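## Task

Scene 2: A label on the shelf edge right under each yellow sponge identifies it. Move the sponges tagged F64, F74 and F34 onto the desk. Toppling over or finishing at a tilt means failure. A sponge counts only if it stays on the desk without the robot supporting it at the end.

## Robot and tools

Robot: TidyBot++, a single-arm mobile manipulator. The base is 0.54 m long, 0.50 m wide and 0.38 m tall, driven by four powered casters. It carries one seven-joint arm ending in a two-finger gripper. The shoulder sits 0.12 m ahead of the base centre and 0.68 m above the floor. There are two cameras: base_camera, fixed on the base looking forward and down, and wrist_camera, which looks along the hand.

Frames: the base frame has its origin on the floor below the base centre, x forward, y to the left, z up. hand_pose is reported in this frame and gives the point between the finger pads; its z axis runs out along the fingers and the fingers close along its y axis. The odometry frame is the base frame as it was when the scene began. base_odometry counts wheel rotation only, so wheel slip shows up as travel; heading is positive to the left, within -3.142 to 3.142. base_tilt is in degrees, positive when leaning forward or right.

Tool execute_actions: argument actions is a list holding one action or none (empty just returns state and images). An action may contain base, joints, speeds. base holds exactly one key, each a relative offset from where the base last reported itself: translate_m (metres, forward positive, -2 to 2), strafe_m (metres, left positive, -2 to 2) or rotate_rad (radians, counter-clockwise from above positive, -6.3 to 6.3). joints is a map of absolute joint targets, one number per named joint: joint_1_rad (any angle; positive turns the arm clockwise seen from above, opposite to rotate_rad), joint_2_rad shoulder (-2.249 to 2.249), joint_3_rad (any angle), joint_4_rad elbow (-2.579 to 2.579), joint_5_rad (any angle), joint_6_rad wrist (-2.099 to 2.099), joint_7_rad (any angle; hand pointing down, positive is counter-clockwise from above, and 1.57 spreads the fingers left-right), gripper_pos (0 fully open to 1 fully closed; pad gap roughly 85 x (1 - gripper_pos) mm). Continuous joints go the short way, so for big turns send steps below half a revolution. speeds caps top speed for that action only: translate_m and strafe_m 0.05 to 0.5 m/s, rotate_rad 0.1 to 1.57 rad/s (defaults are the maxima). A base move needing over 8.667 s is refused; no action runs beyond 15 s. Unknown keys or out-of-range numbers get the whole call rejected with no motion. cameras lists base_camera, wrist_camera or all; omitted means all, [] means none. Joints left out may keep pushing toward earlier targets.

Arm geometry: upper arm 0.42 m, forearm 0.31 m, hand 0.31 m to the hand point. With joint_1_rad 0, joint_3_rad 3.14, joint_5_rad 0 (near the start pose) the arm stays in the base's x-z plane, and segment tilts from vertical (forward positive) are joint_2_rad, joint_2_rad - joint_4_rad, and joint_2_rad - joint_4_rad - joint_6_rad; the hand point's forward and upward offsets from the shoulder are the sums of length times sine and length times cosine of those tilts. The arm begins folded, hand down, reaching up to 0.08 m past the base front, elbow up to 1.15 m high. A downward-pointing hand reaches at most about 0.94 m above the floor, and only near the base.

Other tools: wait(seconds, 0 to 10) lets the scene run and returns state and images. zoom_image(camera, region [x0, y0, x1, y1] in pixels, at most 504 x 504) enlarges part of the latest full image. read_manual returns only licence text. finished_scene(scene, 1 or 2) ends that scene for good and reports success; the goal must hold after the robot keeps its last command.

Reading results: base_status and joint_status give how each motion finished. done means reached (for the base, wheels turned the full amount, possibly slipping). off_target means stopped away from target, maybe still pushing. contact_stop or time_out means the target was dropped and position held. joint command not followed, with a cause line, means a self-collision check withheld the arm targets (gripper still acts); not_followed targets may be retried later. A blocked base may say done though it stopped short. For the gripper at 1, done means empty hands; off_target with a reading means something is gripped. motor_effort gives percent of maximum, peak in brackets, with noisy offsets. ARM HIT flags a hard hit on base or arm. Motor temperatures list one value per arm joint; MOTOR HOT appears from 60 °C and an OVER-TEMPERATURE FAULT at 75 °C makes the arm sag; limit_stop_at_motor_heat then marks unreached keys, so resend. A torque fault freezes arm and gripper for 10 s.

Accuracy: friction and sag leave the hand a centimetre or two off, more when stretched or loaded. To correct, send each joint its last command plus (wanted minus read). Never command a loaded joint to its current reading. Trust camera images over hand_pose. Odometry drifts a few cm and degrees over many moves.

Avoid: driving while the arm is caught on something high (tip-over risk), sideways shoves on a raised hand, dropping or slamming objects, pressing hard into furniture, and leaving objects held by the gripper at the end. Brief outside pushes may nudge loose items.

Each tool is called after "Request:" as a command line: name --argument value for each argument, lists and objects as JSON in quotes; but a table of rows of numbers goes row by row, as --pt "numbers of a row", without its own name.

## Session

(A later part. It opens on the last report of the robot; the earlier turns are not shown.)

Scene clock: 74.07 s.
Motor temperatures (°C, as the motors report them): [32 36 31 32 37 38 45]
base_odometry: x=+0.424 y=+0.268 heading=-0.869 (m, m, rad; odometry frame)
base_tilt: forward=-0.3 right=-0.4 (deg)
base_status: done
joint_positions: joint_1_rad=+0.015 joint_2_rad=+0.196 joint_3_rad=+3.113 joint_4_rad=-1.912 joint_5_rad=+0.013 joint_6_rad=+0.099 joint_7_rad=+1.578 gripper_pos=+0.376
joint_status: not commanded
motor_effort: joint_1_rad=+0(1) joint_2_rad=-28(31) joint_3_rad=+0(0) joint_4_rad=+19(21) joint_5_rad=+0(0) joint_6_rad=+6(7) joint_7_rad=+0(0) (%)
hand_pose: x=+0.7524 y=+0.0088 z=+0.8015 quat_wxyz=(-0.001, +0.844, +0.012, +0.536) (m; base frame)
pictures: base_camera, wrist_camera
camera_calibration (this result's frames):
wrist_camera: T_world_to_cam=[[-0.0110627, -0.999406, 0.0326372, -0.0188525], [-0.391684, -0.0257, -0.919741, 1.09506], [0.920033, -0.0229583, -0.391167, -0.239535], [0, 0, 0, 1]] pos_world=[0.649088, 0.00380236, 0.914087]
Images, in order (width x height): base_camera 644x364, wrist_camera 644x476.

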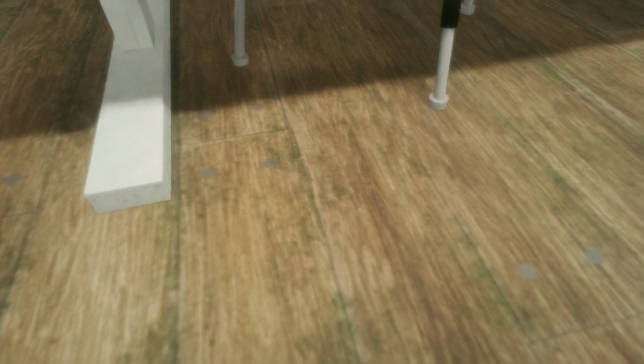

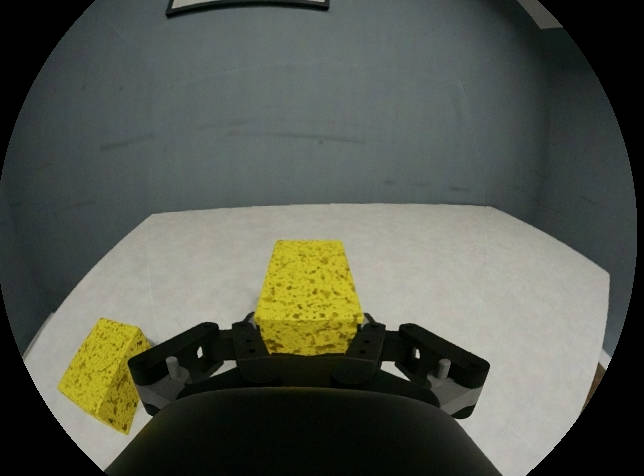

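Request:
execute_actions --actions '[{"joints":{"joint_4_rad":-2.13,"joint_6_rad":0.335}}]' --cameras '[]'

Request:
execute_actions --actions '[{"joints":{"gripper_pos":0}}]' --cameras '[]'

Request:
execute_actions --actions '[{"base":{"translate_m":-0.4}}]' --cameras '["wrist_camera"]'

Request:
execute_actions --actions '[{"base":{"rotate_rad":-2.15},"joints":{"joint_2_rad":-0.2,"joint_4_rad":-2.5,"joint_6_rad":0.4}}]' --cameras '[]'

Request:
execute_actions --actions '[{"base":{"translate_m":2.0}}]' --cameras '[]'

Request:
execute_actions --actions '[{"base":{"rotate_rad":-0.73}}]' --cameras '[]'

Request:
execute_actions --actions '[{"base":{"translate_m":0.35}}]'

Scene clock: 75.87 s.
Motor temperatures (°C, as the motors report them): [32 36 31 32 37 38 45]
base_odometry: x=+0.424 y=+0.268 heading=-0.869 (m, m, rad; odometry frame)
base_tilt: forward=-0.3 right=-0.4 (deg)
base_status: not commanded
joint_positions: joint_1_rad=+0.015 joint_2_rad=+0.196 joint_3_rad=+3.113 joint_4_rad=-2.115 joint_5_rad=+0.013 joint_6_rad=+0.293 joint_7_rad=+1.578 gripper_pos=+0.376
joint_status: all done
motor_effort: joint_1_rad=+0(0) joint_2_rad=-26(28) joint_3_rad=+0(1) joint_4_rad=+18(19) joint_5_rad=+0(0) joint_6_rad=+7(7) joint_7_rad=+0(0) (%)
hand_pose: x=+0.7133 y=+0.0094 z=+0.7480 quat_wxyz=(-0.002, +0.846, +0.013, +0.533) (m; base frame)
pictures: none
No camera images: the call's "cameras" was empty. Leave "cameras" out to get every camera's image.

Scene clock: 76.97 s.
Motor temperatures (°C, as the motors report them): [32 36 31 32 37 38 45]
base_odometry: x=+0.424 y=+0.268 heading=-0.869 (m, m, rad; odometry frame)
base_tilt: forward=-0.3 right=-0.4 (deg)
base_status: not commanded
joint_positions: joint_1_rad=+0.015 joint_2_rad=+0.196 joint_3_rad=+3.113 joint_4_rad=-2.115 joint_5_rad=+0.013 joint_6_rad=+0.293 joint_7_rad=+1.578 gripper_pos=+0.000
joint_status: all done
motor_effort: joint_1_rad=+0(0) joint_2_rad=-26(26) joint_3_rad=+1(0) joint_4_rad=+17(18) joint_5_rad=+0(0) joint_6_rad=+7(7) joint_7_rad=+0(0) (%)
hand_pose: x=+0.7133 y=+0.0094 z=+0.7480 quat_wxyz=(-0.002, +0.846, +0.013, +0.533) (m; base frame)
pictures: none
No camera images: the call's "cameras" was empty. Leave "cameras" out to get every camera's image.

Scene clock: 79.23 s.
Motor temperatures (°C, as the motors report them): [32 36 31 32 37 38 45]
base_odometry: x=+0.165 y=+0.573 heading=-0.868 (m, m, rad; odometry frame)
base_tilt: forward=-0.3 right=-0.4 (deg)
base_status: done
joint_positions: joint_1_rad=+0.017 joint_2_rad=+0.189 joint_3_rad=+3.113 joint_4_rad=-2.119 joint_5_rad=+0.013 joint_6_rad=+0.295 joint_7_rad=+1.578 gripper_pos=+0.000
joint_status: not commanded
motor_effort: joint_1_rad=+0(2) joint_2_rad=-25(28) joint_3_rad=+0(2) joint_4_rad=+17(18) joint_5_rad=+0(0) joint_6_rad=+6(7) joint_7_rad=+0(1) (%)
hand_pose: x=+0.7119 y=+0.0087 z=+0.7510 quat_wxyz=(-0.001, +0.845, +0.013, +0.535) (m; base frame)
pictures: wrist_camera
camera_calibration (this result's frames):
wrist_camera: T_world_to_cam=[[-0.0101053, -0.999455, 0.0314238, -0.0175488], [-0.394416, -0.0248936, -0.918595, 1.0338], [0.918876, -0.0216767, -0.39395, -0.219094], [0, 0, 0, 1]] pos_world=[0.608892, 0.00344659, 0.863886]
Images, in order (width x height): wrist_camera 644x476.

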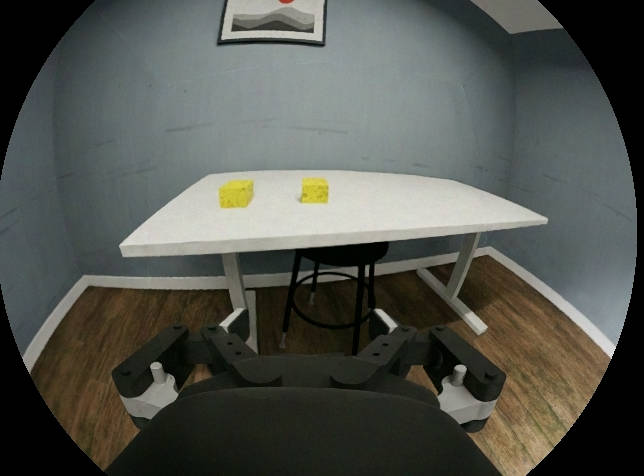

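Scene clock: 81.93 s.
Motor temperatures (°C, as the motors report them): [32 36 31 32 37 38 45]
base_odometry: x=+0.165 y=+0.573 heading=-3.017 (m, m, rad; odometry frame)
base_tilt: forward=-0.3 right=-0.4 (deg)
base_status: done
joint_positions: joint_1_rad=+0.016 joint_2_rad=-0.178 joint_3_rad=+3.113 joint_4_rad=-2.479 joint_5_rad=+0.013 joint_6_rad=+0.359 joint_7_rad=+1.578 gripper_pos=+0.000
joint_status: all done
motor_effort: joint_1_rad=+0(3) joint_2_rad=-11(26) joint_3_rad=+1(4) joint_4_rad=+18(17) joint_5_rad=+0(1) joint_6_rad=+7(6) joint_7_rad=+0(0) (%)
hand_pose: x=+0.5683 y=+0.0086 z=+0.7734 quat_wxyz=(+0.002, +0.825, +0.016, +0.565) (m; base frame)
pictures: none
No camera images: the call's "cameras" was empty. Leave "cameras" out to get every camera's image.

Scene clock: 87.30 s.
Motor temperatures (°C, as the motors report them): [32 36 31 32 37 38 45]
base_odometry: x=-1.820 y=+0.327 heading=-3.018 (m, m, rad; odometry frame)
base_tilt: forward=-0.3 right=-0.4 (deg)
base_status: done
joint_positions: joint_1_rad=+0.016 joint_2_rad=-0.185 joint_3_rad=+3.113 joint_4_rad=-2.484 joint_5_rad=+0.013 joint_6_rad=+0.360 joint_7_rad=+1.578 gripper_pos=+0.000
joint_status: not commanded
motor_effort: joint_1_rad=+0(0) joint_2_rad=-11(14) joint_3_rad=+1(1) joint_4_rad=+18(18) joint_5_rad=+0(0) joint_6_rad=+7(7) joint_7_rad=-1(0) (%)
hand_pose: x=+0.5662 y=+0.0085 z=+0.7737 quat_wxyz=(+0.002, +0.825, +0.016, +0.565) (m; base frame)
pictures: none
No camera images: the call's "cameras" was empty. Leave "cameras" out to get every camera's image.

Scene clock: 89.00 s.
Motor temperatures (°C, as the motors report them): [32 36 31 32 37 38 45]
base_odometry: x=-1.820 y=+0.327 heading=+2.536 (m, m, rad; odometry frame)
base_tilt: forward=-0.3 right=-0.4 (deg)
base_status: done
joint_positions: joint_1_rad=+0.019 joint_2_rad=-0.185 joint_3_rad=+3.113 joint_4_rad=-2.484 joint_5_rad=+0.013 joint_6_rad=+0.360 joint_7_rad=+1.578 gripper_pos=+0.000
joint_status: not commanded
motor_effort: joint_1_rad=+0(2) joint_2_rad=-11(12) joint_3_rad=+1(3) joint_4_rad=+18(18) joint_5_rad=+0(0) joint_6_rad=+7(7) joint_7_rad=+0(1) (%)
hand_pose: x=+0.5663 y=+0.0072 z=+0.7737 quat_wxyz=(+0.003, +0.825, +0.014, +0.565) (m; base frame)
pictures: none
No camera images: the call's "cameras" was empty. Leave "cameras" out to get every camera's image.

Scene clock: 91.03 s.
Motor temperatures (°C, as the motors report them): [32 36 31 32 37 38 45]
base_odometry: x=-2.107 y=+0.527 heading=+2.535 (m, m, rad; odometry frame)
base_tilt: forward=-0.3 right=-0.3 (deg)
base_status: done
joint_positions: joint_1_rad=+0.019 joint_2_rad=-0.187 joint_3_rad=+3.113 joint_4_rad=-2.485 joint_5_rad=+0.013 joint_6_rad=+0.360 joint_7_rad=+1.578 gripper_pos=+0.000
joint_status: not commanded
motor_effort: joint_1_rad=+0(1) joint_2_rad=-11(15) joint_3_rad=+2(2) joint_4_rad=+17(19) joint_5_rad=+0(0) joint_6_rad=+7(7) joint_7_rad=+0(0) (%)
hand_pose: x=+0.5656 y=+0.0072 z=+0.7743 quat_wxyz=(+0.003, +0.824, +0.014, +0.566) (m; base frame)
pictures: base_camera, wrist_camera
camera_calibration (this result's frames):
wrist_camera: T_world_to_cam=[[-0.014204, -0.999104, 0.0398584, -0.0254081], [-0.325349, -0.0330752, -0.945015, 0.978865], [0.945487, -0.0263909, -0.324588, -0.144303], [0, 0, 0, 1]] pos_world=[0.454548, 0.00318245, 0.879216]
Images, in order (width x height): base_camera 644x364, wrist_camera 644x476.

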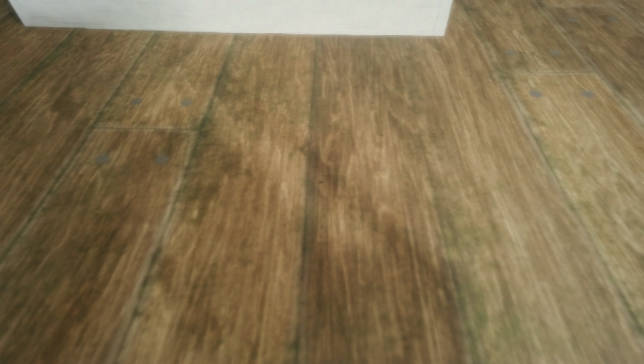

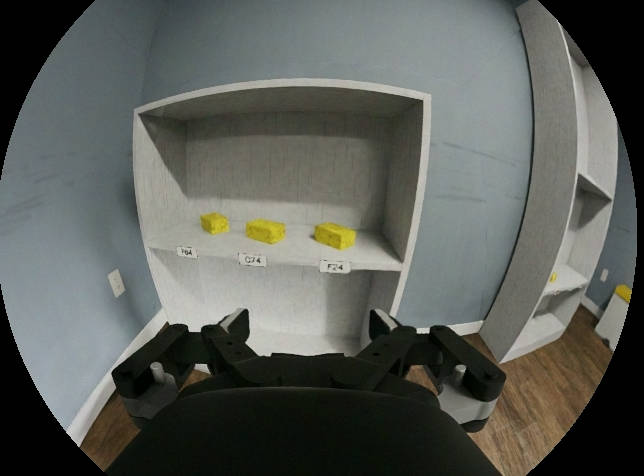

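Request:
zoom_image --camera "wrist_camera" --region '[140, 195, 380, 285]'

Region (140, 195, 380, 285) of wrist_camera's 644x476 image, scaled by 2.100; it fills the top 189 rows of this view, and the rest is white.

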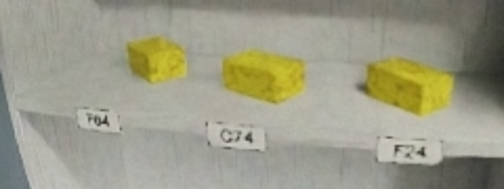

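Request:
execute_actions --actions '[{"base":{"strafe_m":0.2},"joints":{"joint_2_rad":0.21,"joint_4_rad":-2.1,"joint_6_rad":0.26}}]' --cameras '[]'

Request:
execute_actions --actions '[{"base":{"translate_m":0.15}}]'

Scene clock: 93.07 s.
Motor temperatures (°C, as the motors report them): [32 36 31 32 37 38 45]
base_odometry: x=-2.222 y=+0.363 heading=+2.535 (m, m, rad; odometry frame)
base_tilt: forward=-0.3 right=-0.4 (deg)
base_status: done
joint_positions: joint_1_rad=+0.017 joint_2_rad=+0.199 joint_3_rad=+3.113 joint_4_rad=-2.120 joint_5_rad=+0.013 joint_6_rad=+0.301 joint_7_rad=+1.578 gripper_pos=+0.000
joint_status: all done
motor_effort: joint_1_rad=+0(2) joint_2_rad=-25(27) joint_3_rad=+1(3) joint_4_rad=+17(19) joint_5_rad=+0(1) joint_6_rad=+7(7) joint_7_rad=+0(0) (%)
hand_pose: x=+0.7130 y=+0.0085 z=+0.7463 quat_wxyz=(-0.002, +0.846, +0.012, +0.533) (m; base frame)
pictures: none
No camera images: the call's "cameras" was empty. Leave "cameras" out to get every camera's image.

Scene clock: 94.53 s.
Motor temperatures (°C, as the motors report them): [32 36 31 32 37 38 45]
base_odometry: x=-2.345 y=+0.448 heading=+2.535 (m, m, rad; odometry frame)
base_tilt: forward=-0.3 right=-0.4 (deg)
base_status: done
joint_positions: joint_1_rad=+0.017 joint_2_rad=+0.203 joint_3_rad=+3.113 joint_4_rad=-2.113 joint_5_rad=+0.013 joint_6_rad=+0.300 joint_7_rad=+1.578 gripper_pos=+0.000
joint_status: not commanded
motor_effort: joint_1_rad=+0(1) joint_2_rad=-26(28) joint_3_rad=+0(0) joint_4_rad=+17(19) joint_5_rad=+0(0) joint_6_rad=+6(7) joint_7_rad=+0(0) (%)
hand_pose: x=+0.7152 y=+0.0085 z=+0.7467 quat_wxyz=(-0.002, +0.846, +0.012, +0.533) (m; base frame)
pictures: base_camera, wrist_camera
camera_calibration (this result's frames):
wrist_camera: T_world_to_cam=[[-0.0102264, -0.999468, 0.030966, -0.0170931], [-0.39823, -0.0243351, -0.916963, 1.03259], [0.917228, -0.0217088, -0.39777, -0.21985], [0, 0, 0, 1]] pos_world=[0.612685, 0.00327134, 0.859921]
Images, in order (width x height): base_camera 644x364, wrist_camera 644x476.

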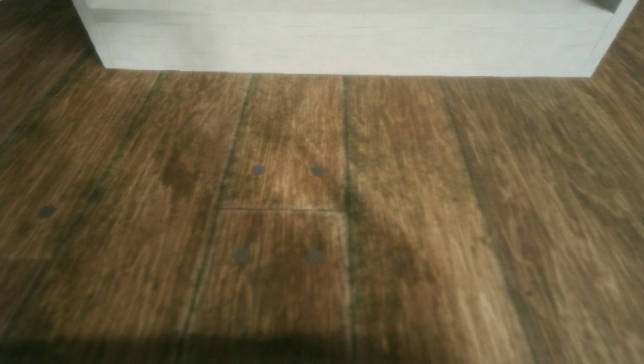

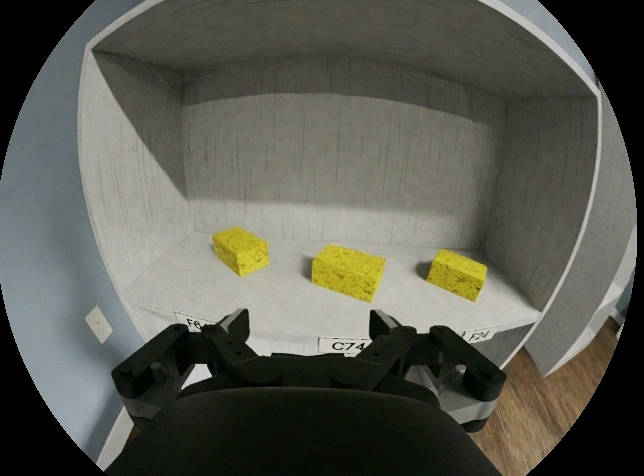

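Request:
zoom_image --camera "wrist_camera" --region '[190, 210, 400, 310]'

Region (190, 210, 400, 310) of wrist_camera's 644x476 image, scaled by 2.400; it fills the top 240 rows of this view, and the rest is white.

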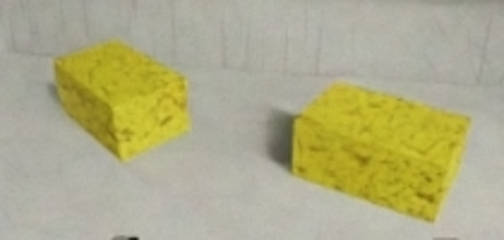

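Request:
execute_actions --actions '[{"base":{"strafe_m":-0.36},"joints":{"joint_1_rad":-0.81,"joint_2_rad":0.31,"joint_4_rad":-1.78,"joint_6_rad":-0.14}}]' --cameras '[]'

Request:
execute_actions --actions '[{"base":{"translate_m":0.36},"speeds":{"translate_m":0.25}}]' --cameras '["wrist_camera"]'

Scene clock: 97.37 s.
Motor temperatures (°C, as the motors report them): [32 36 31 32 37 38 45]
base_odometry: x=-2.140 y=+0.744 heading=+2.536 (m, m, rad; odometry frame)
base_tilt: forward=-0.3 right=-0.4 (deg)
base_status: done
joint_positions: joint_1_rad=-0.804 joint_2_rad=+0.286 joint_3_rad=+3.113 joint_4_rad=-1.800 joint_5_rad=+0.013 joint_6_rad=-0.098 joint_7_rad=+1.578 gripper_pos=+0.000
joint_status: all done
motor_effort: joint_1_rad=+0(4) joint_2_rad=-31(31) joint_3_rad=+0(1) joint_4_rad=+19(19) joint_5_rad=+0(0) joint_6_rad=+6(6) joint_7_rad=+0(1) (%)
hand_pose: x=+0.5542 y=+0.4781 z=+0.7513 quat_wxyz=(-0.185, +0.809, +0.365, +0.422) (m; base frame)
pictures: none
No camera images: the call's "cameras" was empty. Leave "cameras" out to get every camera's image.

Scene clock: 99.67 s.
Motor temperatures (°C, as the motors report them): [32 36 31 32 37 38 45]
base_odometry: x=-2.436 y=+0.950 heading=+2.536 (m, m, rad; odometry frame)
base_tilt: forward=-0.3 right=-0.4 (deg)
base_status: done
joint_positions: joint_1_rad=-0.807 joint_2_rad=+0.292 joint_3_rad=+3.113 joint_4_rad=-1.797 joint_5_rad=+0.013 joint_6_rad=-0.099 joint_7_rad=+1.578 gripper_pos=+0.000
joint_status: not commanded
motor_effort: joint_1_rad=+0(2) joint_2_rad=-31(34) joint_3_rad=+1(1) joint_4_rad=+19(20) joint_5_rad=+0(0) joint_6_rad=+5(6) joint_7_rad=+0(0) (%)
hand_pose: x=+0.5537 y=+0.4802 z=+0.7488 quat_wxyz=(-0.185, +0.810, +0.366, +0.420) (m; base frame)
pictures: wrist_camera
camera_calibration (this result's frames):
wrist_camera: T_world_to_cam=[[0.728208, -0.684472, 0.0348083, -0.110399], [-0.354945, -0.420098, -0.835184, 1.08653], [0.586283, 0.595832, -0.548868, -0.0607108], [0, 0, 0, 1]] pos_world=[0.501647, 0.417059, 0.877976]
Images, in order (width x height): wrist_camera 644x476.

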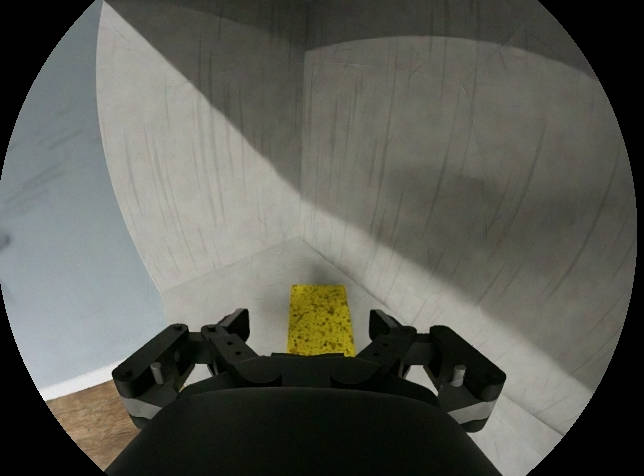

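Request:
execute_actions --actions '[{"base":{"translate_m":0.017}}]' --cameras '[]'

Request:
execute_actions --actions '[{"joints":{"joint_2_rad":0.42}}]' --cameras '["wrist_camera"]'

Scene clock: 100.57 s.
Motor temperatures (°C, as the motors report them): [32 36 31 32 37 38 45]
base_odometry: x=-2.450 y=+0.959 heading=+2.535 (m, m, rad; odometry frame)
base_tilt: forward=-0.3 right=-0.4 (deg)
base_status: done
joint_positions: joint_1_rad=-0.806 joint_2_rad=+0.297 joint_3_rad=+3.113 joint_4_rad=-1.795 joint_5_rad=+0.013 joint_6_rad=-0.099 joint_7_rad=+1.578 gripper_pos=+0.000
joint_status: not commanded
motor_effort: joint_1_rad=+0(2) joint_2_rad=-31(34) joint_3_rad=+0(1) joint_4_rad=+19(20) joint_5_rad=+0(0) joint_6_rad=+6(6) joint_7_rad=+0(0) (%)
hand_pose: x=+0.5546 y=+0.4806 z=+0.7469 quat_wxyz=(-0.184, +0.810, +0.366, +0.419) (m; base frame)
pictures: none
No camera images: the call's "cameras" was empty. Leave "cameras" out to get every camera's image.

Scene clock: 101.57 s.
Motor temperatures (°C, as the motors report them): [32 36 31 32 37 38 45]
base_odometry: x=-2.450 y=+0.959 heading=+2.535 (m, m, rad; odometry frame)
base_tilt: forward=-0.3 right=-0.4 (deg)
base_status: not commanded
joint_positions: joint_1_rad=-0.806 joint_2_rad=+0.414 joint_3_rad=+3.113 joint_4_rad=-1.794 joint_5_rad=+0.013 joint_6_rad=-0.100 joint_7_rad=+1.578 gripper_pos=+0.000
joint_status: all done
motor_effort: joint_1_rad=+0(0) joint_2_rad=-33(37) joint_3_rad=-1(1) joint_4_rad=+17(19) joint_5_rad=+0(0) joint_6_rad=+5(5) joint_7_rad=+0(1) (%)
hand_pose: x=+0.5570 y=+0.4831 z=+0.6708 quat_wxyz=(-0.164, +0.834, +0.376, +0.370) (m; base frame)
pictures: wrist_camera
camera_calibration (this result's frames):
wrist_camera: T_world_to_cam=[[0.730607, -0.681982, 0.0333754, -0.109681], [-0.421524, -0.488953, -0.763703, 1.04618], [0.537151, 0.543898, -0.644704, 0.00951045], [0, 0, 0, 1]] pos_world=[0.516016, 0.431561, 0.808764]
Images, in order (width x height): wrist_camera 644x476.

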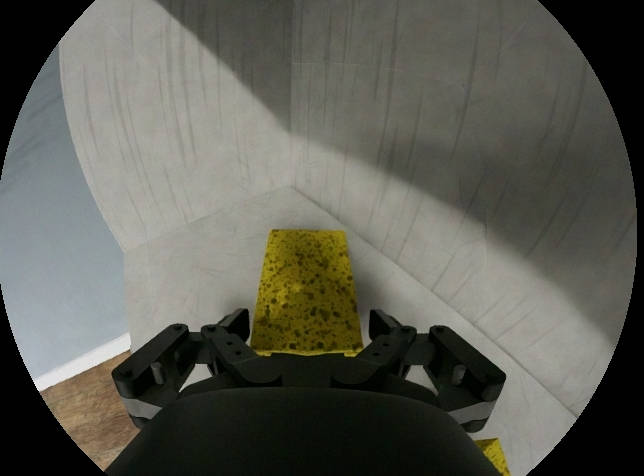

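Request:
execute_actions --actions '[{"joints":{"gripper_pos":1}}]' --cameras '[]'

Request:
execute_actions --actions '[{"joints":{"joint_2_rad":0.33}}]' --cameras '[]'

Request:
execute_actions --actions '[{"base":{"translate_m":-0.8}}]' --cameras '[]'

Request:
execute_actions --actions '[{"base":{"rotate_rad":-2.96},"joints":{"joint_1_rad":0.02,"joint_2_rad":0.18,"joint_4_rad":-1.56,"joint_6_rad":-0.575}}]' --cameras '[]'

Request:
execute_actions --actions '[{"base":{"translate_m":1.96}}]'

Scene clock: 103.10 s.
Motor temperatures (°C, as the motors report them): [32 36 31 32 37 38 45]
base_odometry: x=-2.450 y=+0.959 heading=+2.535 (m, m, rad; odometry frame)
base_tilt: forward=-0.3 right=-0.4 (deg)
base_status: not commanded
joint_positions: joint_1_rad=-0.806 joint_2_rad=+0.414 joint_3_rad=+3.113 joint_4_rad=-1.791 joint_5_rad=+0.013 joint_6_rad=-0.100 joint_7_rad=+1.578 gripper_pos=+0.384
joint_status: gripper_pos off_target (ended at +0.384, target +1.000)
motor_effort: joint_1_rad=+0(0) joint_2_rad=-34(35) joint_3_rad=+0(0) joint_4_rad=+18(18) joint_5_rad=+0(1) joint_6_rad=+5(5) joint_7_rad=+0(0) (%)
hand_pose: x=+0.5578 y=+0.4839 z=+0.6725 quat_wxyz=(-0.165, +0.833, +0.376, +0.371) (m; base frame)
pictures: none
No camera images: the call's "cameras" was empty. Leave "cameras" out to get every camera's image.

Scene clock: 104.07 s.
Motor temperatures (°C, as the motors report them): [32 36 31 32 37 38 45]
base_odometry: x=-2.450 y=+0.959 heading=+2.535 (m, m, rad; odometry frame)
base_tilt: forward=-0.3 right=-0.4 (deg)
base_status: not commanded
joint_positions: joint_1_rad=-0.806 joint_2_rad=+0.341 joint_3_rad=+3.113 joint_4_rad=-1.791 joint_5_rad=+0.013 joint_6_rad=-0.100 joint_7_rad=+1.578 gripper_pos=+0.384
joint_status: all done
motor_effort: joint_1_rad=+0(0) joint_2_rad=-32(37) joint_3_rad=+1(0) joint_4_rad=+19(19) joint_5_rad=+0(0) joint_6_rad=+6(5) joint_7_rad=+0(0) (%)
hand_pose: x=+0.5570 y=+0.4832 z=+0.7202 quat_wxyz=(-0.177, +0.819, +0.370, +0.402) (m; base frame)
pictures: none
No camera images: the call's "cameras" was empty. Leave "cameras" out to get every camera's image.

Scene clock: 107.13 s.
Motor temperatures (°C, as the motors report them): [32 36 31 32 37 38 45]
base_odometry: x=-1.792 y=+0.504 heading=+2.536 (m, m, rad; odometry frame)
base_tilt: forward=-0.3 right=-0.4 (deg)
base_status: done
joint_positions: joint_1_rad=-0.809 joint_2_rad=+0.340 joint_3_rad=+3.113 joint_4_rad=-1.790 joint_5_rad=+0.013 joint_6_rad=-0.102 joint_7_rad=+1.578 gripper_pos=+0.384
joint_status: not commanded
motor_effort: joint_1_rad=+0(3) joint_2_rad=-33(35) joint_3_rad=+0(2) joint_4_rad=+19(20) joint_5_rad=+0(0) joint_6_rad=+6(6) joint_7_rad=+0(1) (%)
hand_pose: x=+0.5556 y=+0.4844 z=+0.7205 quat_wxyz=(-0.178, +0.818, +0.371, +0.401) (m; base frame)
pictures: none
No camera images: the call's "cameras" was empty. Leave "cameras" out to get every camera's image.

Scene clock: 110.50 s.
Motor temperatures (°C, as the motors report them): [32 36 31 33 37 38 45]
base_odometry: x=-1.792 y=+0.504 heading=-0.424 (m, m, rad; odometry frame)
base_tilt: forward=-0.3 right=-0.4 (deg)
base_status: done
joint_positions: joint_1_rad=+0.022 joint_2_rad=+0.205 joint_3_rad=+3.114 joint_4_rad=-1.574 joint_5_rad=+0.013 joint_6_rad=-0.533 joint_7_rad=+1.578 gripper_pos=+0.384
joint_status: all done
motor_effort: joint_1_rad=+0(5) joint_2_rad=-30(38) joint_3_rad=+0(3) joint_4_rad=+21(21) joint_5_rad=+1(0) joint_6_rad=+5(7) joint_7_rad=+0(1) (%)
hand_pose: x=+0.7415 y=+0.0017 z=+0.8185 quat_wxyz=(+0.003, +0.915, +0.008, +0.403) (m; base frame)
pictures: none
No camera images: the call's "cameras" was empty. Leave "cameras" out to get every camera's image.

Scene clock: 115.80 s.
Motor temperatures (°C, as the motors report them): [32 36 31 33 37 38 45]
base_odometry: x=-0.006 y=-0.304 heading=-0.424 (m, m, rad; odometry frame)
base_tilt: forward=-0.3 right=-0.4 (deg)
base_status: done
joint_positions: joint_1_rad=+0.022 joint_2_rad=+0.194 joint_3_rad=+3.114 joint_4_rad=-1.574 joint_5_rad=+0.013 joint_6_rad=-0.537 joint_7_rad=+1.578 gripper_pos=+0.384
joint_status: not commanded
motor_effort: joint_1_rad=+0(1) joint_2_rad=-29(32) joint_3_rad=+1(0) joint_4_rad=+20(22) joint_5_rad=+0(0) joint_6_rad=+5(5) joint_7_rad=+0(0) (%)
hand_pose: x=+0.7391 y=+0.0017 z=+0.8245 quat_wxyz=(+0.003, +0.914, +0.008, +0.406) (m; base frame)
pictures: base_camera, wrist_camera
camera_calibration (this result's frames):
wrist_camera: T_world_to_cam=[[-0.012953, -0.99904, 0.0418454, -0.0330398], [-0.643292, -0.0237126, -0.765254, 1.16931], [0.765511, -0.0368312, -0.642367, 0.102868], [0, 0, 0, 1]] pos_world=[0.673033, -0.00149207, 0.96228]
Images, in order (width x height): base_camera 644x364, wrist_camera 644x476.

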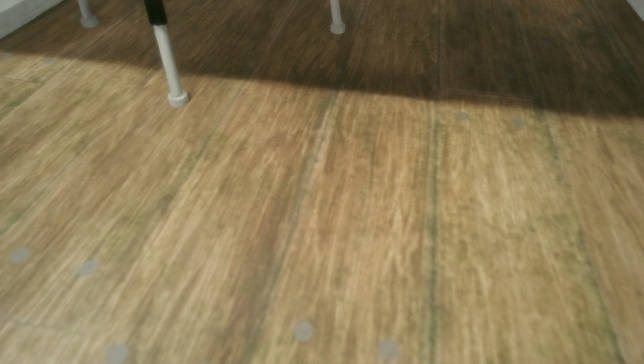

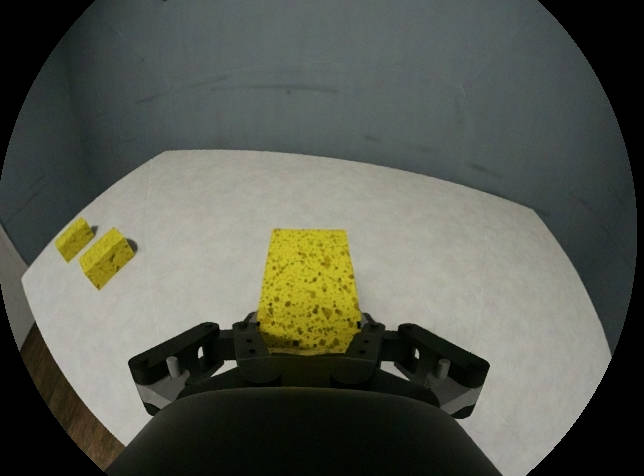

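Request:
execute_actions --actions '[{"base":{"translate_m":0.05},"joints":{"joint_4_rad":-1.82,"joint_6_rad":-0.265}}]' --cameras '[]'

Request:
execute_actions --actions '[{"joints":{"joint_4_rad":-1.86,"joint_6_rad":-0.225}}]' --cameras '[]'

Scene clock: 117.30 s.
Motor temperatures (°C, as the motors report them): [32 36 31 33 37 38 45]
base_odometry: x=+0.039 y=-0.325 heading=-0.425 (m, m, rad; odometry frame)
base_tilt: forward=-0.3 right=-0.4 (deg)
base_status: done
joint_positions: joint_1_rad=+0.022 joint_2_rad=+0.188 joint_3_rad=+3.114 joint_4_rad=-1.806 joint_5_rad=+0.013 joint_6_rad=-0.307 joint_7_rad=+1.578 gripper_pos=+0.384
joint_status: all done
motor_effort: joint_1_rad=+0(2) joint_2_rad=-28(32) joint_3_rad=+0(3) joint_4_rad=+20(22) joint_5_rad=+0(1) joint_6_rad=+6(5) joint_7_rad=+0(0) (%)
hand_pose: x=+0.7159 y=+0.0028 z=+0.7583 quat_wxyz=(+0.002, +0.913, +0.009, +0.408) (m; base frame)
pictures: none
No camera images: the call's "cameras" was empty. Leave "cameras" out to get every camera's image.

Scene clock: 118.03 s.
Motor temperatures (°C, as the motors report them): [32 36 31 33 37 38 45]
base_odometry: x=+0.039 y=-0.325 heading=-0.425 (m, m, rad; odometry frame)
base_tilt: forward=-0.3 right=-0.4 (deg)
base_status: not commanded
joint_positions: joint_1_rad=+0.022 joint_2_rad=+0.188 joint_3_rad=+3.114 joint_4_rad=-1.846 joint_5_rad=+0.013 joint_6_rad=-0.265 joint_7_rad=+1.578 gripper_pos=+0.384
joint_status: all done
motor_effort: joint_1_rad=+0(0) joint_2_rad=-27(28) joint_3_rad=+1(1) joint_4_rad=+19(20) joint_5_rad=+0(0) joint_6_rad=+5(5) joint_7_rad=+0(0) (%)
hand_pose: x=+0.7109 y=+0.0030 z=+0.7473 quat_wxyz=(+0.002, +0.913, +0.010, +0.409) (m; base frame)
pictures: none
No camera images: the call's "cameras" was empty. Leave "cameras" out to get every camera's image.

Request:
execute_actions --actions '[{"joints":{"joint_4_rad":-1.895,"joint_6_rad":-0.2}}]' --cameras '[]'

Request:
execute_actions --actions '[{"joints":{"gripper_pos":0}}]' --cameras '[]'

Request:
execute_actions --actions '[{"base":{"translate_m":-0.3},"joints":{"joint_2_rad":0.1}}]' --cameras '["wrist_camera"]'

Scene clock: 118.90 s.
Motor temperatures (°C, as the motors report them): [32 36 31 33 37 38 45]
base_odometry: x=+0.039 y=-0.325 heading=-0.425 (m, m, rad; odometry frame)
base_tilt: forward=-0.3 right=-0.4 (deg)
base_status: not commanded
joint_positions: joint_1_rad=+0.022 joint_2_rad=+0.184 joint_3_rad=+3.114 joint_4_rad=-1.867 joint_5_rad=+0.013 joint_6_rad=-0.232 joint_7_rad=+1.578 gripper_pos=+0.384
joint_status: all done
motor_effort: joint_1_rad=+0(0) joint_2_rad=-24(27) joint_3_rad=+0(0) joint_4_rad=+17(19) joint_5_rad=+0(0) joint_6_rad=+5(6) joint_7_rad=+0(1) (%)
hand_pose: x=+0.7102 y=+0.0031 z=+0.7472 quat_wxyz=(+0.002, +0.909, +0.010, +0.417) (m; base frame)
pictures: none
No camera images: the call's "cameras" was empty. Leave "cameras" out to get every camera's image.

Scene clock: 120.00 s.
Motor temperatures (°C, as the motors report them): [32 36 31 33 37 38 45]
base_odometry: x=+0.039 y=-0.325 heading=-0.425 (m, m, rad; odometry frame)
base_tilt: forward=-0.3 right=-0.4 (deg)
base_status: not commanded
joint_positions: joint_1_rad=+0.022 joint_2_rad=+0.184 joint_3_rad=+3.114 joint_4_rad=-1.878 joint_5_rad=+0.013 joint_6_rad=-0.232 joint_7_rad=+1.578 gripper_pos=+0.000
joint_status: all done
motor_effort: joint_1_rad=+0(0) joint_2_rad=-27(28) joint_3_rad=+0(0) joint_4_rad=+19(19) joint_5_rad=+0(0) joint_6_rad=+5(5) joint_7_rad=+0(0) (%)
hand_pose: x=+0.7061 y=+0.0031 z=+0.7412 quat_wxyz=(+0.002, +0.911, +0.010, +0.411) (m; base frame)
pictures: none
No camera images: the call's "cameras" was empty. Leave "cameras" out to get every camera's image.

Scene clock: 122.03 s.
Motor temperatures (°C, as the motors report them): [32 36 31 33 37 38 45]
base_odometry: x=-0.234 y=-0.201 heading=-0.425 (m, m, rad; odometry frame)
base_tilt: forward=-0.3 right=-0.4 (deg)
base_status: done
joint_positions: joint_1_rad=+0.021 joint_2_rad=+0.104 joint_3_rad=+3.114 joint_4_rad=-1.884 joint_5_rad=+0.013 joint_6_rad=-0.232 joint_7_rad=+1.578 gripper_pos=+0.000
joint_status: all done
motor_effort: joint_1_rad=+0(3) joint_2_rad=-24(30) joint_3_rad=+1(4) joint_4_rad=+20(20) joint_5_rad=+1(0) joint_6_rad=+6(6) joint_7_rad=+0(0) (%)
hand_pose: x=+0.6978 y=+0.0038 z=+0.7852 quat_wxyz=(+0.003, +0.895, +0.010, +0.445) (m; base frame)
pictures: wrist_camera
camera_calibration (this result's frames):
wrist_camera: T_world_to_cam=[[-0.0119948, -0.999065, 0.0415333, -0.0302791], [-0.574867, -0.0270958, -0.817798, 1.1063], [0.818159, -0.0336855, -0.574004, 0.0189388], [0, 0, 0, 1]] pos_world=[0.620118, 0.000363241, 0.91686]
Images, in order (width x height): wrist_camera 644x476.

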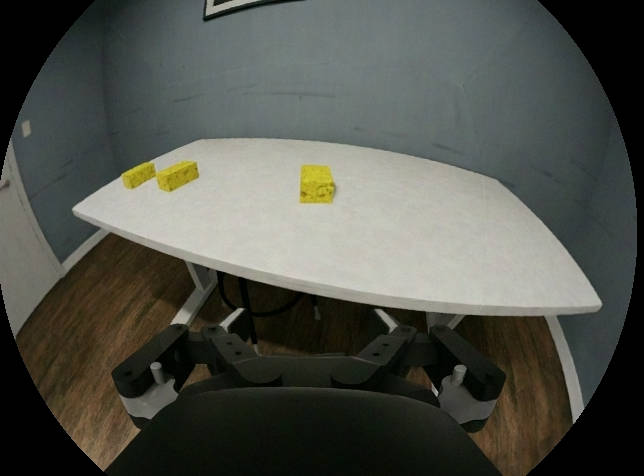

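Request:
finished_scene --scene 2

The scene is finished: the task was done.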